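# Find the slack control line and latch its clutch open

## Task

Five control lines run into the grey console, and one has come free inside it so nothing tugs on it; this cannot be seen and must be found by handling the lines. Use that line's red lever to swing its clutch fully open so that it stays open on its own once released. It fails if any other clutch's lever is lifted to the open position or close to it, even briefly as a trial, or if another line is allowed to slide into the console. It does not count if only the robot's grip keeps things in place at the end. Release everything and pull the arm away afterwards. Nothing may be knocked or placed off the table.

## Robot and tools

Robot and camera: one seven-joint arm with a two-finger parallel gripper and a single wrist camera, cam_wrist (504x504, fisheye). Wherever joints are listed (rows, Joint positions, Joint velocities, Joint targets, step readings) the order is: waist, shoulder, upper arm roll, elbow, forearm roll, wrist pitch, wrist roll.

Scene frame: origin on the table surface straight under the arm base; +z up; +y points left when facing along +x. The state line reports end_effector_position (metres) and end_effector_quat_wxyz in this frame. The base may sit tilted, and the printed hand position drifts from the truth at long reach. The reported point lies between the pads when closed. The fingers extend along the gripper's +z and close along its y; tips stick out about 33 mm past that point when closed and 9 mm when fully open, and closing pushes them roughly 24 mm farther from the arm, so keep clearance above surfaces.

The row (used by every moving tool): 10 numbers in one flat list for the single arm. First seven are absolute joint angle targets in radians, in the joint order above (not offsets). Stated ranges: waist -2.744 to 2.744, shoulder -1.784 to 1.784, upper arm roll -2.901 to 2.901, elbow -3.042 to -0.152, forearm roll -2.807 to 2.807, wrist pitch 0.544 to 4.517, wrist roll -3.016 to 3.016. True ends may differ by 0.018 rad either way; a target more than 0.018 past an end and beyond the current angle is refused, and one past the real end is clipped, sometimes reported as "joint sent to its limit". Then three gripper numbers, each scaled -1 to 1: position (+1 fully open, 140 mm; pads touch near -0.8; -1 closes until blocked), force_limit (about 14 N at -1, 60 N at 0, 107 N at +1 on parts up to 40 mm wide), speed (about 30, 140, 250 mm/s at -1, 0, +1).

execute_actions: argument actions = a list of actions; each action is a list of up to 15 rows; each row runs for one 1/30 s step, and a short action repeats its last row until 15 steps (0.5 s) are used. An empty list only fetches state and images. The result lists step readings; HELD marks steps where the command was partly held back.

move: target = one row as above (absolute joint angles plus gripper numbers, gripper sent at once). speed = peak rad/s of the joint with the longest path, 0.01 to 2, default 0.5. blocking = true/false; with false you get a result after 0.5 s and must call wait or stop before sending new moves or rows. Joints travel in synchrony, so the hand follows a curve; duration is kept between 0.5 and 10 s (cut off at 10 s). Nothing is avoided on the way, and joints trail the path. The extra "move:" line gives the ending (done, off_target, moving, held, fault), limits=held or limits=none, and the joint farthest from target. Faster moves strike harder; targets set deeper past contact press harder.

wait: seconds 0 to 10; the arm keeps its last command and a running move continues. stop: brakes a running move (needs room; fingers continue). zoom_image: camera "cam_wrist", region [x0, y0, x1, y1] in image pixels from the top-left, at most 504 by 504. finished_scene: scene = the current scene's number; it is final and reports success.

Step limits: each step the sent target stays within a lead of the measured angle: 0.248 rad for waist, shoulder, upper arm roll, elbow; 0.677 forearm roll; 0.715 wrist pitch; 1.54 wrist roll. If targets would shift the gripper over 70 mm, all are pulled back proportionally. So large changes take several actions; "Joint targets" shows what is currently commanded, and resending it holds the arm still. "joint command not followed" means the clearance check altered targets (mount blocks and posts count as part of the arm).

Gripping: send position -1 and look for object_status 2. Codes: 0 moving, 1 blocked while opening, 2 blocked while closing, 3 reached target or pads met (thin items may still be held). Stopped fingers stay put until position changes by at least 0.01 or the object yields. To squeeze harder while at 2, raise force_limit and toggle position between -1 and -0.98. position_measured is in counts: 3 fully open, 230 pads touching, not linear.

Faults: contact torque reaching a joint's limit (waist 35, shoulder 35, upper arm roll 32, elbow 30, forearm roll 12, wrist pitch 12, wrist roll 12 N m) or an outside force of 40 N on the arm, tool or held part halts the arm 10 s and drops the rest of the call. Carrying load heats motors; MOTOR HOT warns, then an OVER-TEMPERATURE FAULT brakes the arm until cool. The robot keeps its last command while you compose a reply.

Camera: fisheye, K=[[236.515, 0, 251.529], [0, 236.278, 249.578], [0, 0, 1]], D=[0.12, 0, 0, 0], theta_max_deg=73.8; its pose follows from reported joint angles (start pos_world=[0.242963, 0.460315, 0.334014]); expect errors around 0.5 percent focal, 1.5 px centre, 0.5 degrees and 2.5 mm pose.

Cautions: probe lines with gentle pulls only; a taut line resists, the free one does not. Never lift a wrong lever to or near open, never let a line feed into the console, move slowly near contact, confirm the chosen lever stays open after releasing, then open the fingers and back away. Keep everything on the table.

Each tool is called after ">>>" by a JSON object that holds its "method" and its "body", one argument or row to a line.

## Session

>>> {"method": "execute_actions", "body": {
  "actions": []
}}

Scene clock: 0.00 s.
end_effector_position=(+0.2520, +0.2948, +0.2543) position_measured=3 object_status=3 end_effector_quat_wxyz=(+0.420, +0.780, +0.463, +0.032)
Joint names: [waist, shoulder, upper arm roll, elbow, forearm roll, wrist pitch, wrist roll]
Joint positions: [ 1.22  -0.038  0.098 -2.216 -0.597  1.528 -1.116]
Joint velocities: [-0.001  0.    -0.    -0.     0.     0.001 -0.002]
Joint targets: [1.220 -0.038 0.098 -2.216 -0.597 1.528 -1.116]

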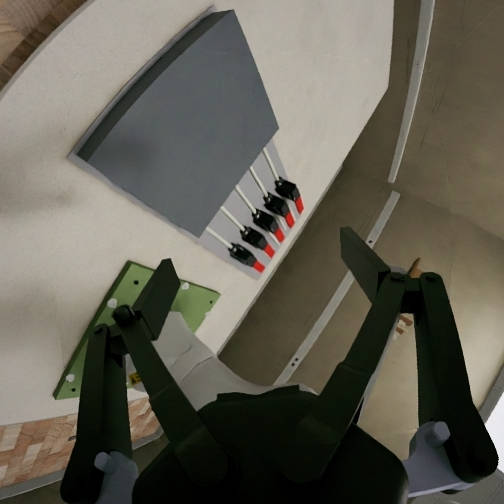

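>>> {"method": "move", "body": {
  "target": [0,-0.5,0,-2.0,0,1.5,0.785,1,0,0],
  "speed": 0.8
}}

Scene clock: 4.43 s.
end_effector_position=(+0.3847, +0.0135, +0.4581) position_measured=3 object_status=3 end_effector_quat_wxyz=(+0.000, -0.398, +0.917, -0.006)
Joint names: [waist, shoulder, upper arm roll, elbow, forearm roll, wrist pitch, wrist roll]
Joint positions: [ 0.002 -0.5   -0.001 -2.    -0.004  1.502  0.78 ]
Joint velocities: [-0.     0.     0.    -0.     0.     0.001  0.005]
Joint targets: [0.000 -0.500 0.000 -2.000 0.000 1.500 0.785]
move: done; limits=none; farthest joint: the wrist roll, 0.005 radians from its target (1.901 radians at the start)
camera_calibration (this result's frames):
cam_wrist: T_world_to_cam=[[-0.593925, 0.804508, -0.00435872, 0.223125], [0.717832, 0.532368, 0.448667, -0.477931], [0.363277, 0.263346, -0.893688, 0.449717], [0, 0, 0, 1]] pos_world=[0.312222, -0.0435024, 0.617311]

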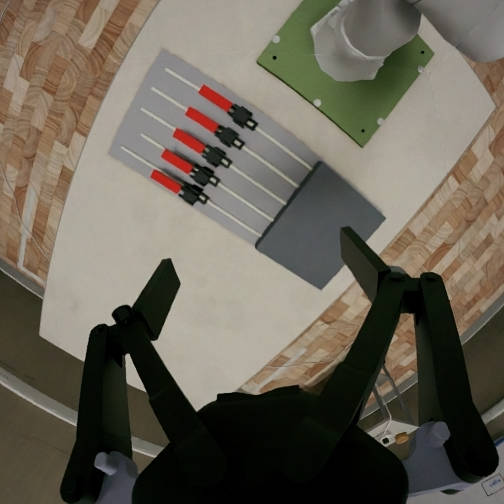

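>>> {"method": "move", "body": {
  "target": [-0.28,-0.3635,0,-2.556,0,2.193,-0.25,1,0,0],
  "speed": 0.8
}}

Scene clock: 8.60 s.
end_effector_position=(+0.3991, -0.1016, +0.2012) position_measured=3 object_status=3 end_effector_quat_wxyz=(+0.003, +0.706, -0.708, +0.005)
Joint names: [waist, shoulder, upper arm roll, elbow, forearm roll, wrist pitch, wrist roll]
Joint positions: [-0.278 -0.363 -0.    -2.555 -0.004  2.191 -0.245]
Joint velocities: [-0.     0.001 -0.001 -0.001 -0.     0.002 -0.006]
Joint targets: [-0.280 -0.363 0.000 -2.556 0.000 2.193 -0.250]
move: done; limits=none; farthest joint: the wrist roll, 0.005 radians from its target (1.032 radians at the start)
camera_calibration (this result's frames):
cam_wrist: T_world_to_cam=[[-0.982534, 0.186048, 0.00348965, 0.41386], [0.168453, 0.881335, 0.441444, -0.0554992], [0.0790543, 0.434321, -0.897282, 0.376756], [0, 0, 0, 1]] pos_world=[0.386197, -0.191718, 0.361112]

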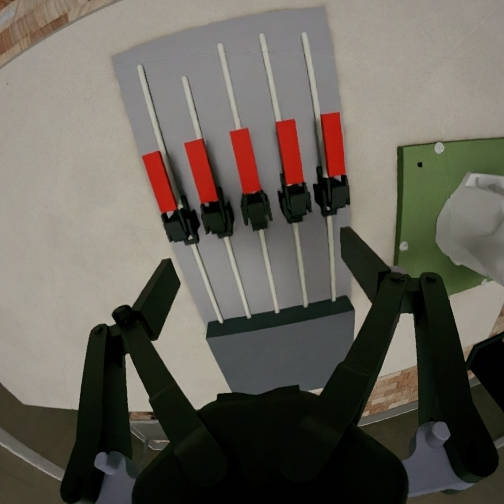

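>>> {"method": "move", "body": {
  "target": [0.022,-0.281,0,-2.785,0,2.504,0.05,0.36,-1,0]
}}

Scene clock: 11.43 s.
end_effector_position=(+0.3739, +0.0183, +0.0992) position_measured=84 object_status=3 end_effector_quat_wxyz=(+0.002, +0.709, -0.705, +0.005)
Joint names: [waist, shoulder, upper arm roll, elbow, forearm roll, wrist pitch, wrist roll]
Joint positions: [ 0.02  -0.282  0.001 -2.784 -0.003  2.502  0.045]
Joint velocities: [-0.     0.    -0.001  0.    -0.002 -0.001  0.006]
Joint targets: [0.022 -0.281 0.000 -2.785 0.000 2.504 0.050]
move: done; limits=none; farthest joint: the wrist roll, 0.005 radians from its target (0.297 radians at the start)
camera_calibration (this result's frames):
cam_wrist: T_world_to_cam=[[-0.984363, 0.176135, 0.00261571, 0.368087], [0.159158, 0.882923, 0.441718, -0.1085], [0.0754926, 0.435227, -0.89715, 0.236426], [0, 0, 0, 1]] pos_world=[0.361751, -0.0719351, 0.259073]

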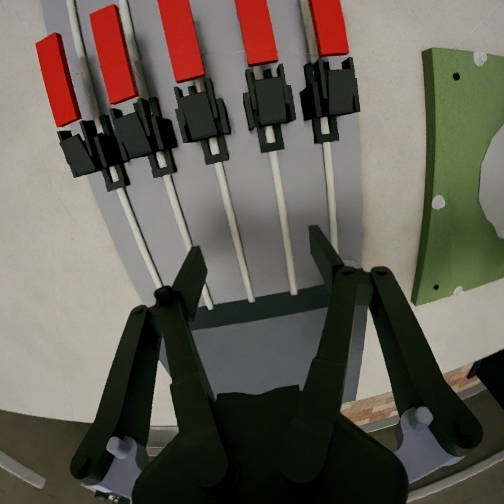

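>>> {"method": "move", "body": {
  "target": [0.022,-0.148,0,-2.8065,0,2.658,0.05,0.36,-1,0],
  "speed": 0.15
}}

Scene clock: 13.57 s.
end_effector_position=(+0.3738, +0.0181, +0.0553) position_measured=84 object_status=3 end_effector_quat_wxyz=(+0.002, +0.709, -0.705, +0.005)
Joint names: [waist, shoulder, upper arm roll, elbow, forearm roll, wrist pitch, wrist roll]
Joint positions: [ 0.02  -0.15   0.001 -2.806 -0.003  2.655  0.047]
Joint velocities: [ 0.001 -0.001  0.    -0.     0.001  0.004  0.001]
Joint targets: [0.022 -0.148 0.000 -2.806 0.000 2.658 0.050]
move: done; limits=none; farthest joint: the forearm roll, 0.003 radians from its target (0.003 radians at the start)
camera_calibration (this result's frames):
cam_wrist: T_world_to_cam=[[-0.984121, 0.17747, 0.00310583, 0.368044], [0.160531, 0.882456, 0.442156, -0.0894786], [0.0757285, 0.435633, -0.896933, 0.197001], [0, 0, 0, 1]] pos_world=[0.361646, -0.0721762, 0.215117]

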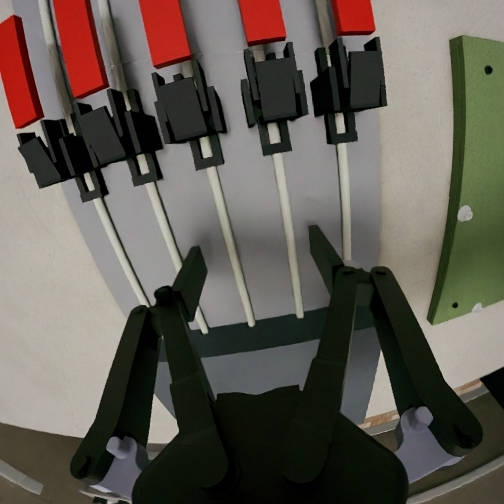

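>>> {"method": "move", "body": {
  "target": [0.022,-0.125,0,-2.808,0,2.683,0.05,-0.5,-1,-0.6],
  "speed": 0.1
}}

Scene clock: 14.83 s.
end_effector_position=(+0.3779, +0.0180, +0.0504) position_measured=192 object_status=0 end_effector_quat_wxyz=(-0.001, +0.708, -0.706, +0.008)
Joint names: [waist, shoulder, upper arm roll, elbow, forearm roll, wrist pitch, wrist roll]
Joint positions: [ 0.02  -0.128 -0.    -2.804 -0.003  2.685  0.047]
Joint velocities: [-0.001  0.     0.     0.001 -0.     0.003  0.001]
Joint targets: [0.022 -0.125 0.000 -2.808 0.000 2.683 0.050]
move: done; limits=none; farthest joint: the elbow, 0.004 radians from its target (0.002 radians at the start)
camera_calibration (this result's frames):
cam_wrist: T_world_to_cam=[[-0.983918, 0.178497, -0.00660721, 0.372448], [0.157017, 0.881965, 0.444392, -0.0865838], [0.0851499, 0.436208, -0.895808, 0.188722], [0, 0, 0, 1]] pos_world=[0.363984, -0.072439, 0.209997]

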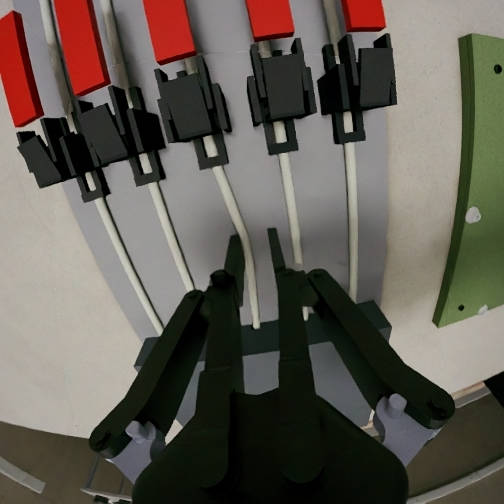

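>>> {"method": "move", "body": {
  "target": [0.022,-0.112,0,-2.809,0,2.697,0.05,0.0,-1,-0.8],
  "speed": 0.1
}}

Scene clock: 15.97 s.
end_effector_position=(+0.3767, +0.0179, +0.0456) position_measured=129 object_status=0 end_effector_quat_wxyz=(-0.001, +0.708, -0.706, +0.007)
Joint names: [waist, shoulder, upper arm roll, elbow, forearm roll, wrist pitch, wrist roll]
Joint positions: [ 0.02  -0.114 -0.    -2.807 -0.003  2.7    0.047]
Joint velocities: [-0.    -0.001 -0.    -0.    -0.001  0.003  0.   ]
Joint targets: [0.022 -0.112 0.000 -2.809 0.000 2.697 0.050]
move: done; limits=none; farthest joint: the forearm roll, 0.003 radians from its target (0.003 radians at the start)
camera_calibration (this result's frames):
cam_wrist: T_world_to_cam=[[-0.983926, 0.178516, -0.00459227, 0.371186], [0.157948, 0.881986, 0.44402, -0.084551], [0.0833149, 0.436158, -0.896005, 0.185304], [0, 0, 0, 1]] pos_world=[0.363136, -0.0725114, 0.20528]

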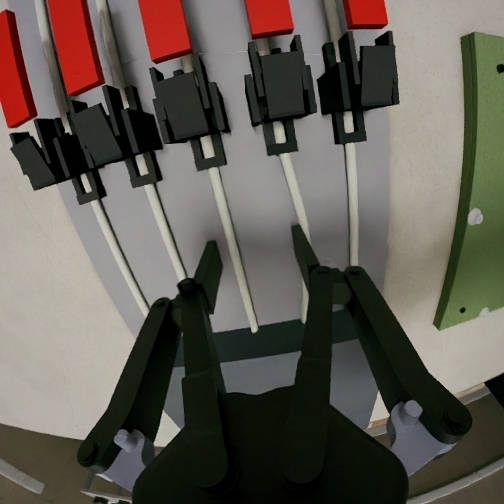

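>>> {"method": "move", "body": {
  "target": [0.02,-0.007,0,-2.693,0,2.686,0.05,0.3,-1,-1],
  "speed": 0.1
}}

Scene clock: 17.77 s.
end_effector_position=(+0.4072, +0.0192, +0.0395) position_measured=91 object_status=3 end_effector_quat_wxyz=(+0.005, +0.708, -0.707, +0.003)
Joint names: [waist, shoulder, upper arm roll, elbow, forearm roll, wrist pitch, wrist roll]
Joint positions: [ 0.02  -0.011 -0.    -2.697 -0.003  2.679  0.049]
Joint velocities: [ 0.001 -0.    -0.001  0.003  0.    -0.004  0.001]
Joint targets: [0.020 -0.007 0.000 -2.693 0.000 2.686 0.050]
move: done; limits=none; farthest joint: the wrist pitch, 0.007 radians from its target (0.014 radians at the start)
camera_calibration (this result's frames):
cam_wrist: T_world_to_cam=[[-0.983514, 0.180578, 0.009587, 0.400134], [0.166234, 0.881978, 0.441, -0.0910776], [0.0711791, 0.435323, -0.897456, 0.181651], [0, 0, 0, 1]] pos_world=[0.395748, -0.0710037, 0.199353]

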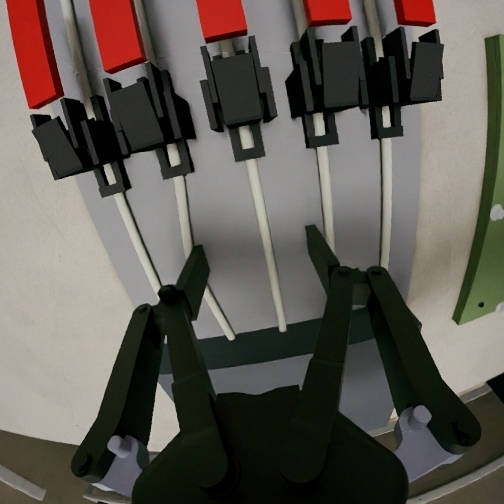

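>>> {"method": "move", "body": {
  "target": [0.02,-0.149,0,-2.713,0,2.564,0.05,0.3,-1,-1],
  "speed": 0.2
}}

>>> {"method": "move", "body": {
  "target": [0.01,0.055,0,-2.461,0,2.516,0.04,0.3,-1,-1],
  "speed": 0.3
}}

>>> {"method": "move", "body": {
  "target": [0.01,0.14,0,-2.4705,0,2.611,0.04,0.3,-1,-1],
  "speed": 0.15
}}

>>> {"method": "move", "body": {
  "target": [0.01,0.14,0,-2.4705,0,2.611,0.04,-0.4,-1,-0.8]
}}

Scene clock: 19.67 s.
end_effector_position=(+0.4019, +0.0192, +0.0799) position_measured=91 object_status=3 end_effector_quat_wxyz=(+0.001, +0.708, -0.707, +0.006)
Joint names: [waist, shoulder, upper arm roll, elbow, forearm roll, wrist pitch, wrist roll]
Joint positions: [ 0.02  -0.147 -0.    -2.712 -0.003  2.567  0.049]
Joint velocities: [-0.001 -0.001 -0.    -0.     0.001 -0.004 -0.001]
Joint targets: [0.020 -0.149 0.000 -2.713 0.000 2.564 0.050]
move: done; limits=none; farthest joint: the forearm roll, 0.003 radians from its target (0.003 radians at the start)
camera_calibration (this result's frames):
cam_wrist: T_world_to_cam=[[-0.983534, 0.180723, 0.000203402, 0.395271], [0.162139, 0.881898, 0.442681, -0.106513], [0.0798235, 0.435425, -0.896679, 0.214826], [0, 0, 0, 1]] pos_world=[0.388884, -0.0710415, 0.239701]

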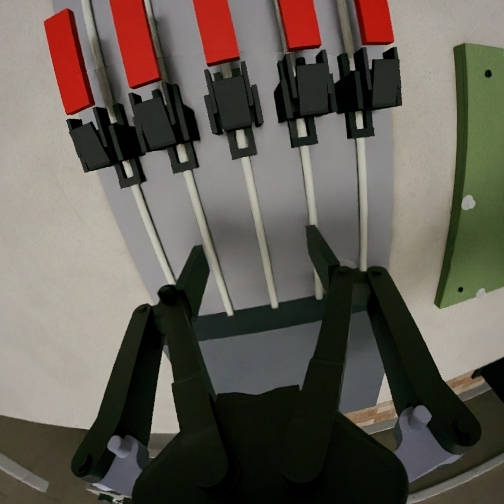

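Scene clock: 21.00 s.
end_effector_position=(+0.4794, +0.0190, +0.0807) position_measured=91 object_status=3 end_effector_quat_wxyz=(+0.001, +0.706, -0.708, +0.006)
Joint names: [waist, shoulder, upper arm roll, elbow, forearm roll, wrist pitch, wrist roll]
Joint positions: [ 0.012  0.053 -0.    -2.462 -0.003  2.519  0.044]
Joint velocities: [-0.001  0.    -0.001  0.001  0.    -0.003 -0.002]
Joint targets: [0.010 0.055 0.000 -2.461 0.000 2.516 0.040]
move: done; limits=none; farthest joint: the wrist roll, 0.004 radians from its target (0.009 radians at the start)
camera_calibration (this result's frames):
cam_wrist: T_world_to_cam=[[-0.982946, 0.183895, -0.000639072, 0.471309], [0.164613, 0.881417, 0.442726, -0.120417], [0.0819785, 0.43507, -0.896657, 0.208386], [0, 0, 0, 1]] pos_world=[0.46601, -0.0711967, 0.240463]

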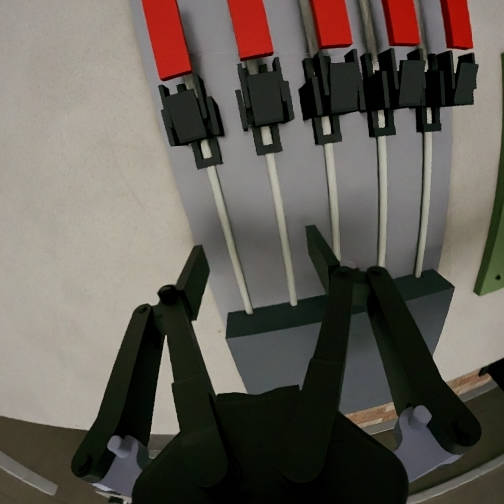

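Scene clock: 22.23 s.
end_effector_position=(+0.4790, +0.0188, +0.0448) position_measured=91 object_status=3 end_effector_quat_wxyz=(+0.002, +0.707, -0.708, +0.005)
Joint names: [waist, shoulder, upper arm roll, elbow, forearm roll, wrist pitch, wrist roll]
Joint positions: [ 0.012  0.139 -0.    -2.47  -0.003  2.608  0.043]
Joint velocities: [-0.     0.     0.    -0.     0.001  0.004 -0.   ]
Joint targets: [0.010 0.140 0.000 -2.470 0.000 2.611 0.040]
move: done; limits=none; farthest joint: the forearm roll, 0.003 radians from its target (0.003 radians at the start)
camera_calibration (this result's frames):
cam_wrist: T_world_to_cam=[[-0.983047, 0.183335, 0.00272911, 0.470793], [0.165617, 0.881459, 0.442268, -0.104702], [0.0786778, 0.435222, -0.896879, 0.177956], [0, 0, 0, 1]] pos_world=[0.466151, -0.0714728, 0.204627]

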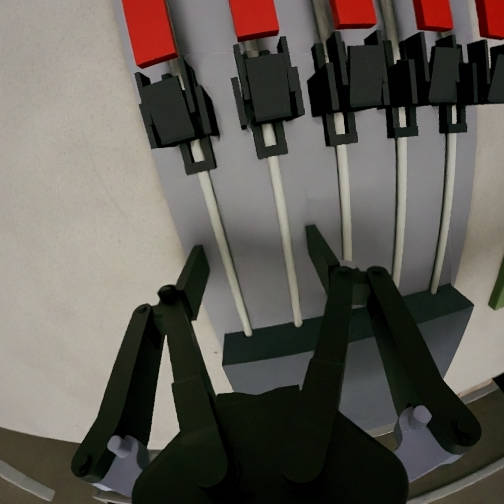

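Scene clock: 23.47 s.
end_effector_position=(+0.4822, +0.0177, +0.0471) position_measured=179 object_status=0 end_effector_quat_wxyz=(-0.001, +0.706, -0.708, +0.008)
Joint names: [waist, shoulder, upper arm roll, elbow, forearm roll, wrist pitch, wrist roll]
Joint positions: [ 0.01   0.136 -0.    -2.468 -0.003  2.613  0.043]
Joint velocities: [-0.001  0.002 -0.002 -0.002 -0.001  0.    -0.002]
Joint targets: [0.010 0.140 0.000 -2.470 0.000 2.611 0.040]
move: done; limits=none; farthest joint: the shoulder, 0.004 radians from its target (0.001 radians at the start)
camera_calibration (this result's frames):
cam_wrist: T_world_to_cam=[[-0.982774, 0.184719, -0.0058697, 0.474419], [0.162957, 0.881095, 0.443977, -0.104128], [0.087183, 0.435373, -0.896019, 0.176028], [0, 0, 0, 1]] pos_world=[0.467868, -0.0725252, 0.20674]

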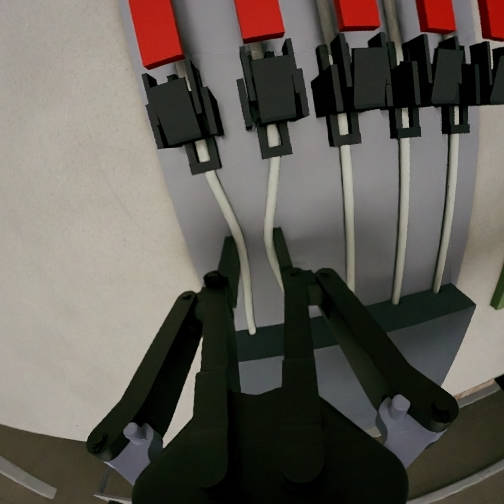

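>>> {"method": "move", "body": {
  "target": [0.01,0.14,0,-2.4705,0,2.611,0.04,0.3,-1,-0.5]
}}

>>> {"method": "move", "body": {
  "target": [0.01,0.055,0,-2.461,0,2.516,0.04,0.3,-1,-1],
  "speed": 0.2
}}

Scene clock: 25.33 s.
end_effector_position=(+0.4800, +0.0176, +0.0453) position_measured=91 object_status=3 end_effector_quat_wxyz=(+0.001, +0.706, -0.708, +0.006)
Joint names: [waist, shoulder, upper arm roll, elbow, forearm roll, wrist pitch, wrist roll]
Joint positions: [ 0.01   0.138 -0.    -2.469 -0.003  2.61   0.042]
Joint velocities: [-0.    -0.    -0.     0.     0.001 -0.    -0.001]
Joint targets: [0.010 0.140 0.000 -2.470 0.000 2.611 0.040]
move: done; limits=none; farthest joint: the forearm roll, 0.003 radians from its target (0.003 radians at the start)
camera_calibration (this result's frames):
cam_wrist: T_world_to_cam=[[-0.982817, 0.184584, 0.000253813, 0.471956], [0.165618, 0.881224, 0.442735, -0.104109], [0.0814982, 0.435169, -0.896652, 0.17744], [0, 0, 0, 1]] pos_world=[0.466628, -0.0725883, 0.205075]

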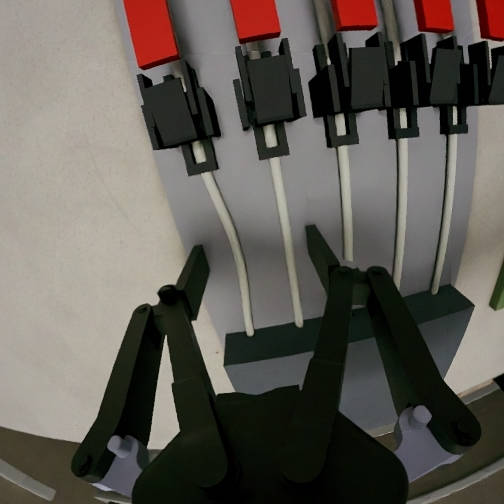

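Scene clock: 26.47 s.
end_effector_position=(+0.4792, +0.0178, +0.0797) position_measured=91 object_status=3 end_effector_quat_wxyz=(+0.002, +0.706, -0.708, +0.006)
Joint names: [waist, shoulder, upper arm roll, elbow, forearm roll, wrist pitch, wrist roll]
Joint positions: [ 0.01   0.056 -0.    -2.461 -0.003  2.519  0.042]
Joint velocities: [-0.    -0.     0.001 -0.002 -0.    -0.004  0.001]
Joint targets: [0.010 0.055 0.000 -2.461 0.000 2.516 0.040]
move: done; limits=none; farthest joint: the forearm roll, 0.003 radians from its target (0.003 radians at the start)
camera_calibration (this result's frames):
cam_wrist: T_world_to_cam=[[-0.982782, 0.184767, 0.00115145, 0.471131], [0.166208, 0.881308, 0.442347, -0.119642], [0.0807165, 0.434922, -0.896843, 0.208661], [0, 0, 0, 1]] pos_world=[0.466062, -0.0723591, 0.239517]

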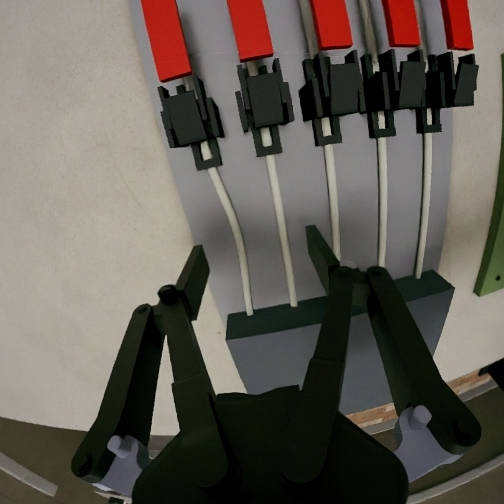

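>>> {"method": "move", "body": {
  "target": [0.01,-0.09,0,-2.43,0,2.34,0.04,-0.33,-1,0],
  "speed": 0.4
}}

>>> {"method": "move", "body": {
  "target": [-0.388,0.103,0,-2.21,0,2.313,-0.358,-0.33,-1,0],
  "speed": 0.4
}}

Scene clock: 28.43 s.
end_effector_position=(+0.4751, +0.0181, +0.1465) position_measured=171 object_status=3 end_effector_quat_wxyz=(+0.002, +0.706, -0.708, +0.006)
Joint names: [waist, shoulder, upper arm roll, elbow, forearm roll, wrist pitch, wrist roll]
Joint positions: [ 0.01  -0.089 -0.    -2.43  -0.003  2.343  0.042]
Joint velocities: [ 0.001 -0.001 -0.    -0.     0.001 -0.004 -0.   ]
Joint targets: [0.010 -0.090 0.000 -2.430 0.000 2.340 0.040]
move: done; limits=none; farthest joint: the forearm roll, 0.003 radians from its target (0.003 radians at the start)
camera_calibration (this result's frames):
cam_wrist: T_world_to_cam=[[-0.982711, 0.185148, -0.0000536972, 0.467021], [0.166036, 0.881396, 0.442237, -0.148621], [0.0819268, 0.434582, -0.896898, 0.268217], [0, 0, 0, 1]] pos_world=[0.461649, -0.0720367, 0.306314]

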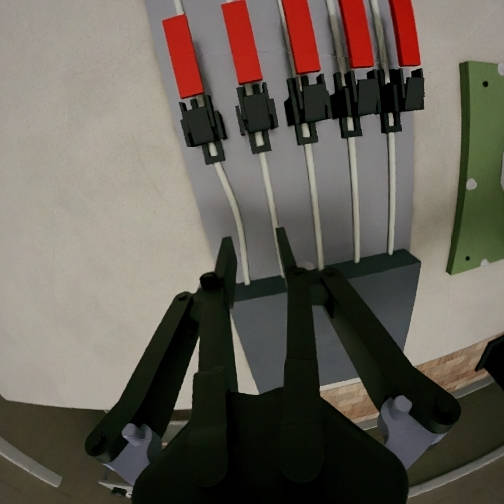

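Scene clock: 30.73 s.
end_effector_position=(+0.5060, -0.1908, +0.1417) position_measured=171 object_status=3 end_effector_quat_wxyz=(+0.002, +0.705, -0.709, +0.006)
Joint names: [waist, shoulder, upper arm roll, elbow, forearm roll, wrist pitch, wrist roll]
Joint positions: [-0.387  0.101 -0.002 -2.211 -0.003  2.315 -0.353]
Joint velocities: [ 0.     0.    -0.     0.001 -0.002  0.001 -0.006]
Joint targets: [-0.388 0.103 0.000 -2.210 0.000 2.313 -0.358]
move: done; limits=none; farthest joint: the wrist roll, 0.005 radians from its target (0.400 radians at the start)
camera_calibration (this result's frames):
cam_wrist: T_world_to_cam=[[-0.982183, 0.187927, 0.000819306, 0.5363], [0.169005, 0.881364, 0.441175, 0.0311578], [0.0821865, 0.433453, -0.897421, 0.351876], [0, 0, 0, 1]] pos_world=[0.492559, -0.280768, 0.301595]

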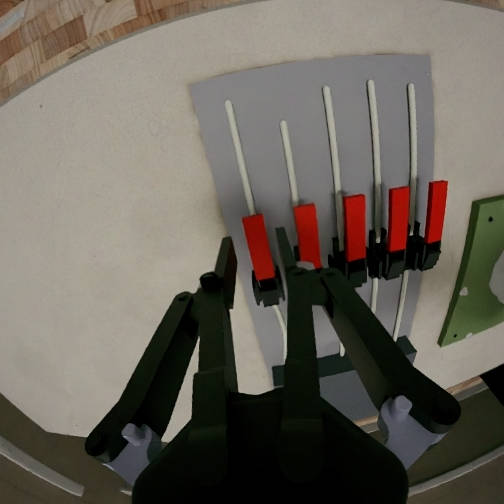

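>>> {"method": "move", "body": {
  "target": [-0.388,0.197,0,-2.242,0,2.439,-0.358,-0.33,-1,0],
  "speed": 0.12
}}

>>> {"method": "move", "body": {
  "target": [-0.388,0.197,0,-2.242,0,2.439,-0.358,-1,-0.7,-0.8]
}}

Scene clock: 34.97 s.
end_effector_position=(+0.5063, -0.1911, +0.0886) position_measured=171 object_status=3 end_effector_quat_wxyz=(+0.003, +0.706, -0.708, +0.005)
Joint names: [waist, shoulder, upper arm roll, elbow, forearm roll, wrist pitch, wrist roll]
Joint positions: [-0.387  0.196 -0.002 -2.241 -0.003  2.436 -0.355]
Joint velocities: [ 0.    -0.001 -0.     0.002 -0.     0.005  0.001]
Joint targets: [-0.388 0.197 0.000 -2.242 0.000 2.439 -0.358]
move: done; limits=none; farthest joint: the forearm roll, 0.003 radians from its target (0.003 radians at the start)
camera_calibration (this result's frames):
cam_wrist: T_world_to_cam=[[-0.9826, 0.18569, 0.00418033, 0.536112], [0.168398, 0.881151, 0.441832, 0.055003], [0.0783601, 0.434848, -0.897088, 0.306552], [0, 0, 0, 1]] pos_world=[0.493499, -0.28132, 0.248461]

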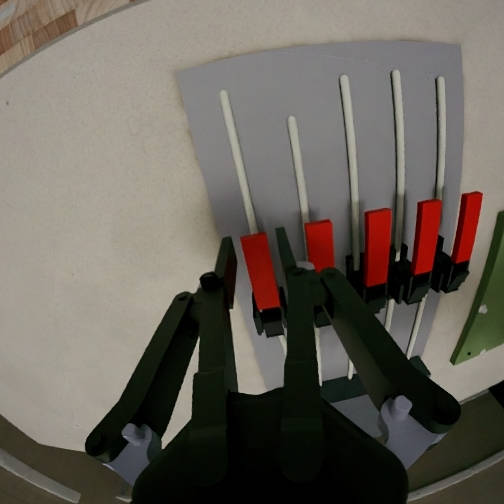

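Scene clock: 35.67 s.
end_effector_position=(+0.5057, -0.1911, +0.0887) position_measured=199 object_status=2 end_effector_quat_wxyz=(+0.003, +0.707, -0.707, +0.004)
Joint names: [waist, shoulder, upper arm roll, elbow, forearm roll, wrist pitch, wrist roll]
Joint positions: [-0.387  0.195 -0.001 -2.242 -0.003  2.435 -0.36 ]
Joint velocities: [ 0.001 -0.001  0.001 -0.001 -0.    -0.001 -0.002]
Joint targets: [-0.388 0.197 0.000 -2.242 0.000 2.439 -0.358]
move: done; limits=none; farthest joint: the wrist pitch, 0.004 radians from its target (0.003 radians at the start)
camera_calibration (this result's frames):
cam_wrist: T_world_to_cam=[[-0.983427, 0.181222, 0.0055302, 0.534998], [0.164962, 0.881699, 0.442035, 0.056897], [0.0752306, 0.435621, -0.896981, 0.308332], [0, 0, 0, 1]] pos_world=[0.493549, -0.281435, 0.248458]

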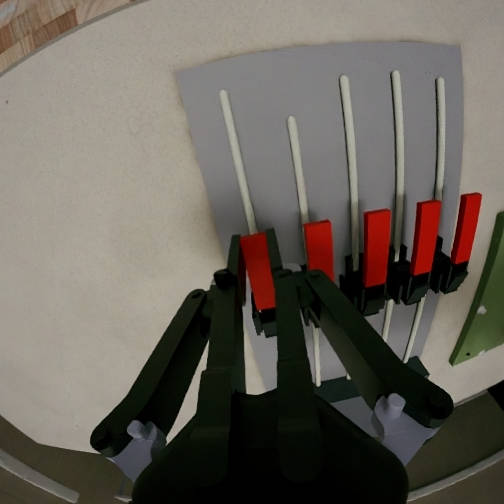

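>>> {"method": "move", "body": {
  "target": [-0.365,0.101,0,-2.228,0,2.329,-0.335,-1,-0.7,-0.8],
  "speed": 0.08
}}

Scene clock: 37.60 s.
end_effector_position=(+0.5049, -0.1742, +0.1292) position_measured=199 object_status=2 end_effector_quat_wxyz=(+0.003, +0.706, -0.708, +0.001)
Joint names: [waist, shoulder, upper arm roll, elbow, forearm roll, wrist pitch, wrist roll]
Joint positions: [-0.363  0.111  0.002 -2.233  0.     2.336 -0.33 ]
Joint velocities: [ 0.001 -0.001 -0.     0.001 -0.    -0.001  0.004]
Joint targets: [-0.365 0.101 0.000 -2.228 0.000 2.329 -0.335]
move: done; limits=none; farthest joint: the shoulder, 0.010 radians from its target (0.094 radians at the start)
camera_calibration (this result's frames):
cam_wrist: T_world_to_cam=[[-0.982492, 0.186011, 0.0104747, 0.530647], [0.171142, 0.878877, 0.445293, 0.0201927], [0.0736236, 0.439289, -0.895324, 0.338625], [0, 0, 0, 1]] pos_world=[0.49297, -0.265207, 0.288629]

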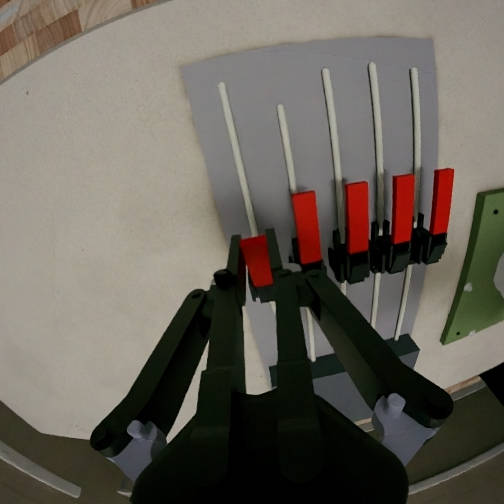

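>>> {"method": "move", "body": {
  "target": [-0.293,0.038,0,-2.254,0,2.292,-0.263,-1,-0.7,-0.8],
  "speed": 0.06
}}

Scene clock: 39.57 s.
end_effector_position=(+0.5044, -0.1448, +0.1537) position_measured=199 object_status=2 end_effector_quat_wxyz=(+0.002, +0.701, -0.713, +0.005)
Joint names: [waist, shoulder, upper arm roll, elbow, forearm roll, wrist pitch, wrist roll]
Joint positions: [-0.302  0.04  -0.006 -2.254 -0.002  2.294 -0.261]
Joint velocities: [ 0.002 -0.003 -0.001  0.    -0.001 -0.002  0.004]
Joint targets: [-0.293 0.038 0.000 -2.254 0.000 2.292 -0.263]
move: done; limits=none; farthest joint: the waist, 0.009 radians from its target (0.070 radians at the start)
camera_calibration (this result's frames):
cam_wrist: T_world_to_cam=[[-0.979903, 0.199455, 0.0027351, 0.526234], [0.180074, 0.878622, 0.442262, -0.0206015], [0.0858082, 0.433867, -0.896882, 0.340979], [0, 0, 0, 1]] pos_world=[0.490109, -0.234798, 0.31349]

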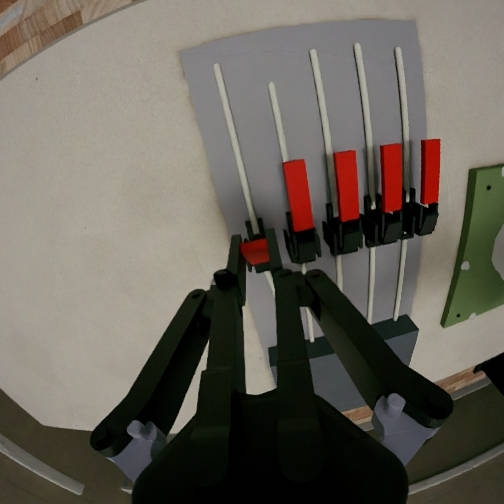

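>>> {"method": "move", "body": {
  "target": [-0.212,-0.001,0,-2.277,0,2.276,-0.182,-1,-0.7,-0.8],
  "speed": 0.06
}}

Scene clock: 41.90 s.
end_effector_position=(+0.5042, -0.1082, +0.1645) position_measured=199 object_status=2 end_effector_quat_wxyz=(+0.004, +0.697, -0.717, +0.007)
Joint names: [waist, shoulder, upper arm roll, elbow, forearm roll, wrist pitch, wrist roll]
Joint positions: [-0.226 -0.002 -0.012 -2.276 -0.008  2.275 -0.177]
Joint velocities: [ 0.003 -0.001  0.    -0.001  0.001  0.002  0.005]
Joint targets: [-0.212 -0.001 0.000 -2.277 0.000 2.276 -0.182]
move: off_target; limits=none; farthest joint: the waist, 0.014 radians from its target (0.090 radians at the start)
camera_calibration (this result's frames):
cam_wrist: T_world_to_cam=[[-0.977758, 0.209731, 0.00137268, 0.518961], [0.189071, 0.87857, 0.438597, -0.0613981], [0.0907815, 0.429101, -0.898683, 0.332066], [0, 0, 0, 1]] pos_world=[0.488882, -0.19739, 0.324639]

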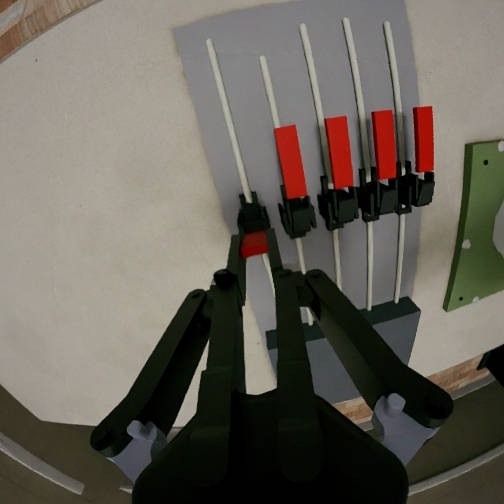

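>>> {"method": "move", "body": {
  "target": [-0.164,-0.005,0,-2.296,0,2.291,-0.134,-1,-0.7,-0.8],
  "speed": 0.05
}}

Scene clock: 43.73 s.
end_effector_position=(+0.5042, -0.0833, +0.1635) position_measured=199 object_status=2 end_effector_quat_wxyz=(+0.004, +0.698, -0.716, +0.007)
Joint names: [waist, shoulder, upper arm roll, elbow, forearm roll, wrist pitch, wrist roll]
Joint positions: [-0.177 -0.014 -0.012 -2.292 -0.011  2.279 -0.129]
Joint velocities: [-0.001 -0.001  0.    -0.    -0.001 -0.     0.004]
Joint targets: [-0.164 -0.005 0.000 -2.296 0.000 2.291 -0.134]
move: off_target; limits=none; farthest joint: the waist, 0.013 radians from its target (0.062 radians at the start)
camera_calibration (this result's frames):
cam_wrist: T_world_to_cam=[[-0.978207, 0.207625, 0.00146467, 0.513825], [0.187384, 0.879764, 0.436925, -0.0816606], [0.0894278, 0.427677, -0.899497, 0.321139], [0, 0, 0, 1]] pos_world=[0.489211, -0.172185, 0.323791]

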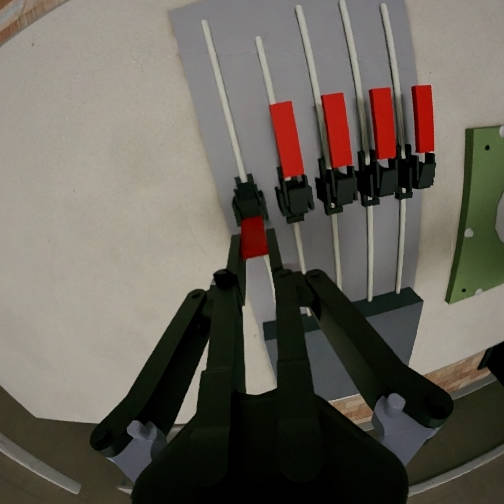

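>>> {"method": "move", "body": {
  "target": [-0.116,-0.009,0,-2.31,0,2.301,-0.086,-1,-0.7,-0.8],
  "speed": 0.05
}}

Scene clock: 45.63 s.
end_effector_position=(+0.5043, -0.0603, +0.1572) position_measured=199 object_status=2 end_effector_quat_wxyz=(+0.005, +0.698, -0.716, +0.008)
Joint names: [waist, shoulder, upper arm roll, elbow, forearm roll, wrist pitch, wrist roll]
Joint positions: [-0.131 -0.013 -0.013 -2.309 -0.013  2.296 -0.083]
Joint velocities: [-0.001  0.     0.    -0.    -0.     0.     0.005]
Joint targets: [-0.116 -0.009 0.000 -2.310 0.000 2.301 -0.086]
move: off_target; limits=none; farthest joint: the waist, 0.015 radians from its target (0.061 radians at the start)
camera_calibration (this result's frames):
cam_wrist: T_world_to_cam=[[-0.978432, 0.206562, 0.00141063, 0.509164], [0.186548, 0.880659, 0.435476, -0.0984205], [0.0887106, 0.426347, -0.900199, 0.306111], [0, 0, 0, 1]] pos_world=[0.489388, -0.149009, 0.317703]

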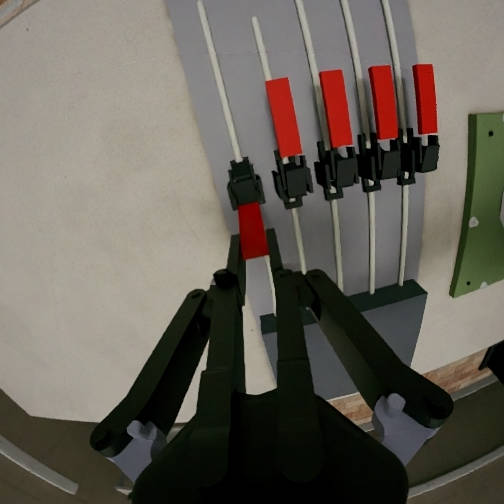

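>>> {"method": "move", "body": {
  "target": [-0.076,0.025,0,-2.333,0,2.358,-0.046,-1,-0.7,-0.8],
  "speed": 0.05
}}

Scene clock: 47.40 s.
end_effector_position=(+0.5045, -0.0291, +0.1364) position_measured=199 object_status=2 end_effector_quat_wxyz=(+0.005, +0.705, -0.710, +0.004)
Joint names: [waist, shoulder, upper arm roll, elbow, forearm roll, wrist pitch, wrist roll]
Joint positions: [-0.081  0.016 -0.004 -2.332 -0.006  2.344 -0.046]
Joint velocities: [-0.     0.001 -0.001 -0.001  0.     0.001  0.006]
Joint targets: [-0.076 0.025 0.000 -2.333 0.000 2.358 -0.046]
move: off_target; limits=none; farthest joint: the wrist pitch, 0.014 radians from its target (0.062 radians at the start)
camera_calibration (this result's frames):
cam_wrist: T_world_to_cam=[[-0.981907, 0.189259, 0.00636617, 0.503524], [0.172764, 0.881549, 0.439346, -0.110481], [0.0775381, 0.432496, -0.898295, 0.279571], [0, 0, 0, 1]] pos_world=[0.491824, -0.118815, 0.296472]

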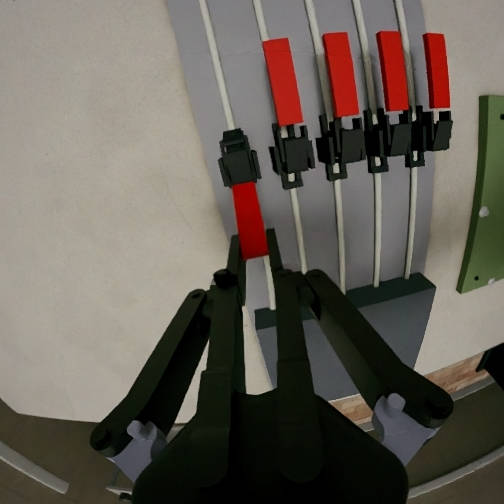

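>>> {"method": "move", "body": {
  "target": [-0.047,0.062,0,-2.35,0,2.412,-0.017,-1,-0.7,-0.8],
  "speed": 0.05
}}

Scene clock: 49.30 s.
end_effector_position=(+0.5048, -0.0119, +0.1139) position_measured=199 object_status=2 end_effector_quat_wxyz=(+0.004, +0.705, -0.709, +0.004)
Joint names: [waist, shoulder, upper arm roll, elbow, forearm roll, wrist pitch, wrist roll]
Joint positions: [-0.049  0.056 -0.002 -2.35  -0.004  2.4   -0.016]
Joint velocities: [ 0.001  0.001 -0.    -0.002 -0.     0.003  0.007]
Joint targets: [-0.047 0.062 0.000 -2.350 0.000 2.412 -0.017]
move: off_target; limits=none; farthest joint: the wrist pitch, 0.012 radians from its target (0.068 radians at the start)
camera_calibration (this result's frames):
cam_wrist: T_world_to_cam=[[-0.982314, 0.187102, 0.00726134, 0.500774], [0.171092, 0.881151, 0.440796, -0.115155], [0.0760754, 0.434242, -0.897578, 0.252616], [0, 0, 0, 1]] pos_world=[0.492402, -0.101923, 0.273866]

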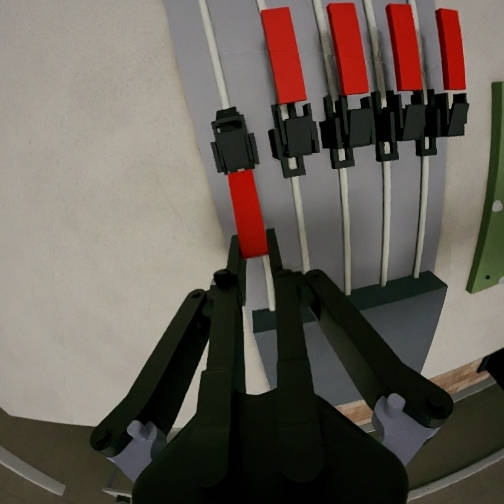

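Release and see.

>>> {"method": "move", "body": {
  "target": [-0.049,0.056,0,-2.35,0,2.404,-0.017,-0.2,-0.7,-0.8]
}}

Scene clock: 50.13 s.
end_effector_position=(+0.5054, -0.0117, +0.1143) position_measured=154 object_status=0 end_effector_quat_wxyz=(+0.004, +0.705, -0.709, +0.004)
Joint names: [waist, shoulder, upper arm roll, elbow, forearm roll, wrist pitch, wrist roll]
Joint positions: [-0.049  0.055 -0.002 -2.35  -0.004  2.402 -0.016]
Joint velocities: [ 0.002  0.001 -0.    -0.     0.     0.002  0.   ]
Joint targets: [-0.049 0.056 0.000 -2.350 0.000 2.404 -0.017]
move: done; limits=none; farthest joint: the forearm roll, 0.004 radians from its target (0.004 radians at the start)
camera_calibration (this result's frames):
cam_wrist: T_world_to_cam=[[-0.982236, 0.187578, 0.00523562, 0.501544], [0.170605, 0.881047, 0.441192, -0.115304], [0.0781449, 0.434247, -0.897398, 0.251746], [0, 0, 0, 1]] pos_world=[0.492633, -0.10181, 0.274161]

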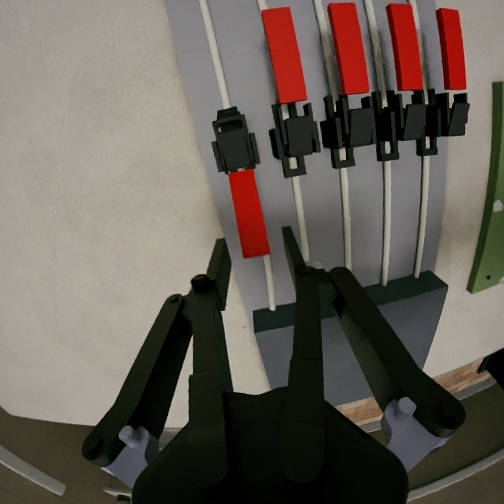

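>>> {"method": "move", "body": {
  "target": [-0.055,0.008,0,-2.325,0,2.333,-0.025,-0.2,-0.7,0],
  "speed": 0.2
}}

>>> {"method": "move", "body": {
  "target": [-0.055,0.008,0,-2.325,0,2.333,-0.025,-1,-0.7,0]
}}

>>> {"method": "move", "body": {
  "target": [-0.055,0.062,0,-2.35,0,2.412,-0.025,-1,-0.7,0],
  "speed": 0.05
}}

Scene clock: 51.43 s.
end_effector_position=(+0.5073, -0.0134, +0.1419) position_measured=154 object_status=3 end_effector_quat_wxyz=(+0.002, +0.706, -0.708, +0.006)
Joint names: [waist, shoulder, upper arm roll, elbow, forearm roll, wrist pitch, wrist roll]
Joint positions: [-0.053  0.009 -0.002 -2.326 -0.004  2.336 -0.021]
Joint velocities: [ 0.001  0.001 -0.    -0.     0.001 -0.003 -0.002]
Joint targets: [-0.055 0.008 0.000 -2.325 0.000 2.333 -0.025]
move: done; limits=none; farthest joint: the forearm roll, 0.004 radians from its target (0.004 radians at the start)
camera_calibration (this result's frames):
cam_wrist: T_world_to_cam=[[-0.982592, 0.18577, 0.00132673, 0.504273], [0.167239, 0.881421, 0.441733, -0.124708], [0.0808915, 0.434265, -0.897146, 0.275639], [0, 0, 0, 1]] pos_world=[0.494054, -0.103459, 0.301707]

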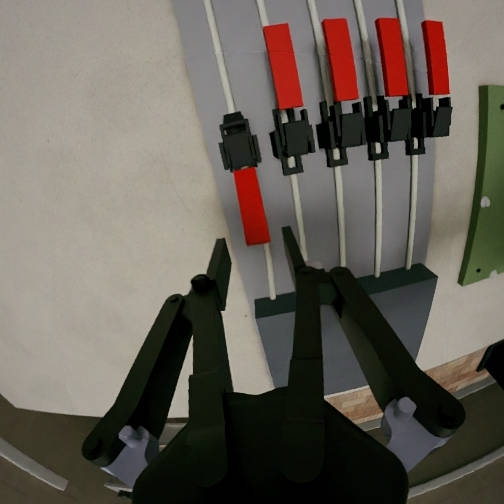

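Scene clock: 52.13 s.
end_effector_position=(+0.5073, -0.0134, +0.1420) position_measured=231 object_status=3 end_effector_quat_wxyz=(+0.002, +0.706, -0.708, +0.006)
Joint names: [waist, shoulder, upper arm roll, elbow, forearm roll, wrist pitch, wrist roll]
Joint positions: [-0.053  0.009 -0.002 -2.325 -0.004  2.335 -0.021]
Joint velocities: [ 0.002 -0.     0.002  0.001  0.    -0.001 -0.001]
Joint targets: [-0.055 0.008 0.000 -2.325 0.000 2.333 -0.025]
move: done; limits=none; farthest joint: the forearm roll, 0.004 radians from its target (0.004 radians at the start)
camera_calibration (this result's frames):
cam_wrist: T_world_to_cam=[[-0.982653, 0.185447, 0.00147491, 0.504291], [0.167016, 0.881474, 0.441711, -0.124653], [0.0806141, 0.434295, -0.897156, 0.275902], [0, 0, 0, 1]] pos_world=[0.494121, -0.103463, 0.301844]

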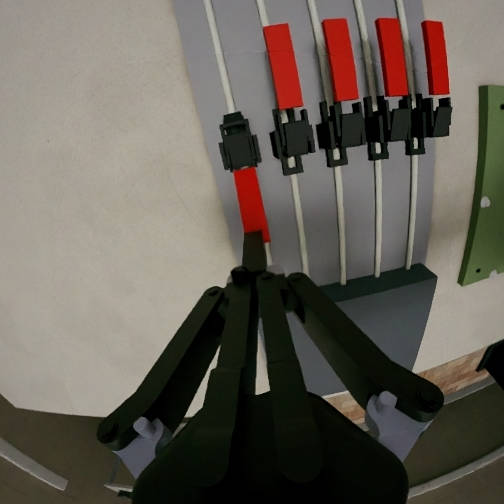

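Scene clock: 54.03 s.
end_effector_position=(+0.5084, -0.0108, +0.1140) position_measured=231 object_status=3 end_effector_quat_wxyz=(+0.001, +0.708, -0.707, +0.006)
Joint names: [waist, shoulder, upper arm roll, elbow, forearm roll, wrist pitch, wrist roll]
Joint positions: [-0.051  0.059  0.002 -2.348 -0.002  2.41  -0.022]
Joint velocities: [ 0.    -0.     0.002 -0.001 -0.001  0.002 -0.   ]
Joint targets: [-0.055 0.062 0.000 -2.350 0.000 2.412 -0.025]
move: done; limits=none; farthest joint: the waist, 0.004 radians from its target (0.002 radians at the start)
camera_calibration (this result's frames):
cam_wrist: T_world_to_cam=[[-0.983483, 0.180997, -0.00137168, 0.505631], [0.161647, 0.8817, 0.443255, -0.112262], [0.0814372, 0.435712, -0.896394, 0.249107], [0, 0, 0, 1]] pos_world=[0.49514, -0.101076, 0.273752]

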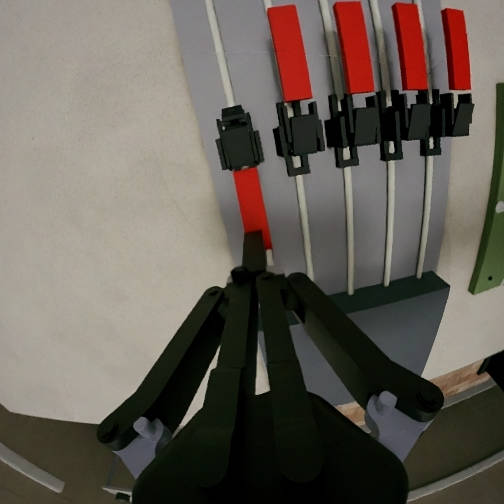

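It moves further; continue.

>>> {"method": "move", "body": {
  "target": [-0.05,0.095,0,-2.36,0,2.455,-0.02,-1,-0.7,0],
  "speed": 0.04
}}

Scene clock: 55.47 s.
end_effector_position=(+0.5081, -0.0108, +0.0979) position_measured=231 object_status=3 end_effector_quat_wxyz=(+0.001, +0.708, -0.707, +0.006)
Joint names: [waist, shoulder, upper arm roll, elbow, forearm roll, wrist pitch, wrist roll]
Joint positions: [-0.051  0.09   0.002 -2.357 -0.002  2.449 -0.022]
Joint velocities: [ 0.001  0.     0.    -0.    -0.    -0.001 -0.002]
Joint targets: [-0.050 0.095 0.000 -2.360 0.000 2.455 -0.020]
move: done; limits=none; farthest joint: the wrist pitch, 0.006 radians from its target (0.045 radians at the start)
camera_calibration (this result's frames):
cam_wrist: T_world_to_cam=[[-0.983498, 0.180922, 0.000140359, 0.505181], [0.162248, 0.881645, 0.443146, -0.105291], [0.0800509, 0.435856, -0.89645, 0.23545], [0, 0, 0, 1]] pos_world=[0.49508, -0.101191, 0.257658]

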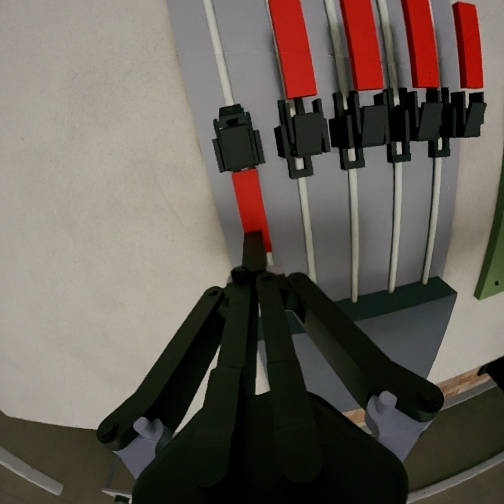

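>>> {"method": "move", "body": {
  "target": [-0.05,0.115,0,-2.365,0,2.48,-0.02,-1,-0.7,0],
  "speed": 0.03
}}

Scene clock: 66.60 s.
end_effector_position=(+0.5085, -0.0108, +0.0983) position_measured=231 object_status=3 end_effector_quat_wxyz=(+0.000, +0.708, -0.707, +0.007)
Joint names: [waist, shoulder, upper arm roll, elbow, forearm roll, wrist pitch, wrist roll]
Joint positions: [-0.051  0.089  0.002 -2.358 -0.002  2.452 -0.022]
Joint velocities: [-0.    -0.    -0.001  0.    -0.001  0.     0.   ]
Joint targets: [-0.051 0.091 0.002 -2.358 -0.002 2.453 -0.022]
FORCE FAULT: contact force on the arm reached its limit, and the arm stopped for 10 seconds. The contact can be on any part of the arm, not only on its tool. That time counts as 20 of the actions that you can send in this scene. The arm's remaining commands of this call were not run. The arm holds still and accepts commands again. Move the arm away from the contact; if what it grips holds it there, let go first. Pushing or pulling that hard again can fault the arm again.
move: fault; limits=none; farthest joint: the wrist pitch, 0.028 radians from its target (0.031 radians at the start)
camera_calibration (this result's frames):
cam_wrist: T_world_to_cam=[[-0.983502, 0.180882, -0.00227443, 0.505851], [0.161128, 0.881674, 0.443495, -0.104974], [0.0822256, 0.435812, -0.896274, 0.234584], [0, 0, 0, 1]] pos_world=[0.495131, -0.101181, 0.257958]

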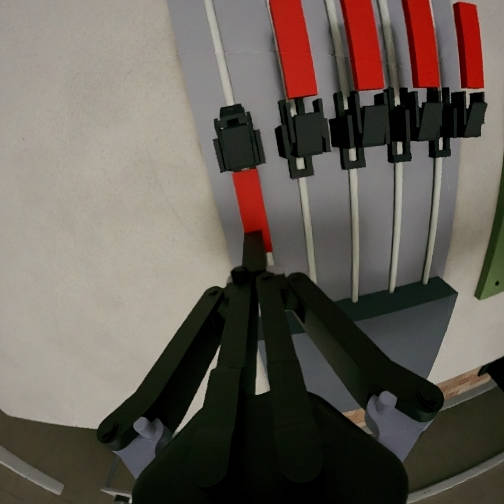

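That was the stop.

>>> {"method": "move", "body": {
  "target": [-0.05,-0.2,0,-2.3,0,2.1,-0.02,1,-0.7,0]
}}

>>> {"method": "finished_scene", "body": {
  "scene": 1
}}

Scene clock: 68.30 s.
end_effector_position=(+0.4793, -0.0094, +0.2364) position_measured=3 object_status=3 end_effector_quat_wxyz=(+0.001, +0.707, -0.707, +0.006)
Joint names: [waist, shoulder, upper arm roll, elbow, forearm roll, wrist pitch, wrist roll]
Joint positions: [-0.051 -0.2    0.002 -2.299 -0.002  2.103 -0.022]
Joint velocities: [-0.001 -0.001  0.     0.    -0.001 -0.003  0.001]
Joint targets: [-0.050 -0.200 0.000 -2.300 0.000 2.100 -0.020]
move: done; limits=none; farthest joint: the wrist pitch, 0.003 radians from its target (0.352 radians at the start)
camera_calibration (this result's frames):
cam_wrist: T_world_to_cam=[[-0.983369, 0.181615, -0.000885609, 0.476772], [0.16249, 0.88197, 0.442409, -0.163198], [0.0811295, 0.434908, -0.896813, 0.360791], [0, 0, 0, 1]] pos_world=[0.46609, -0.0995639, 0.396185]

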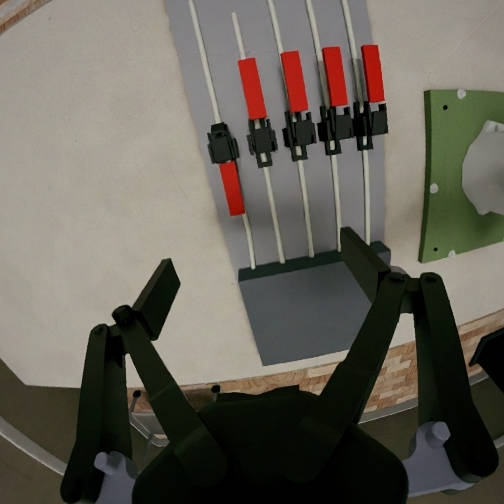

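The scene is finished: the task was done.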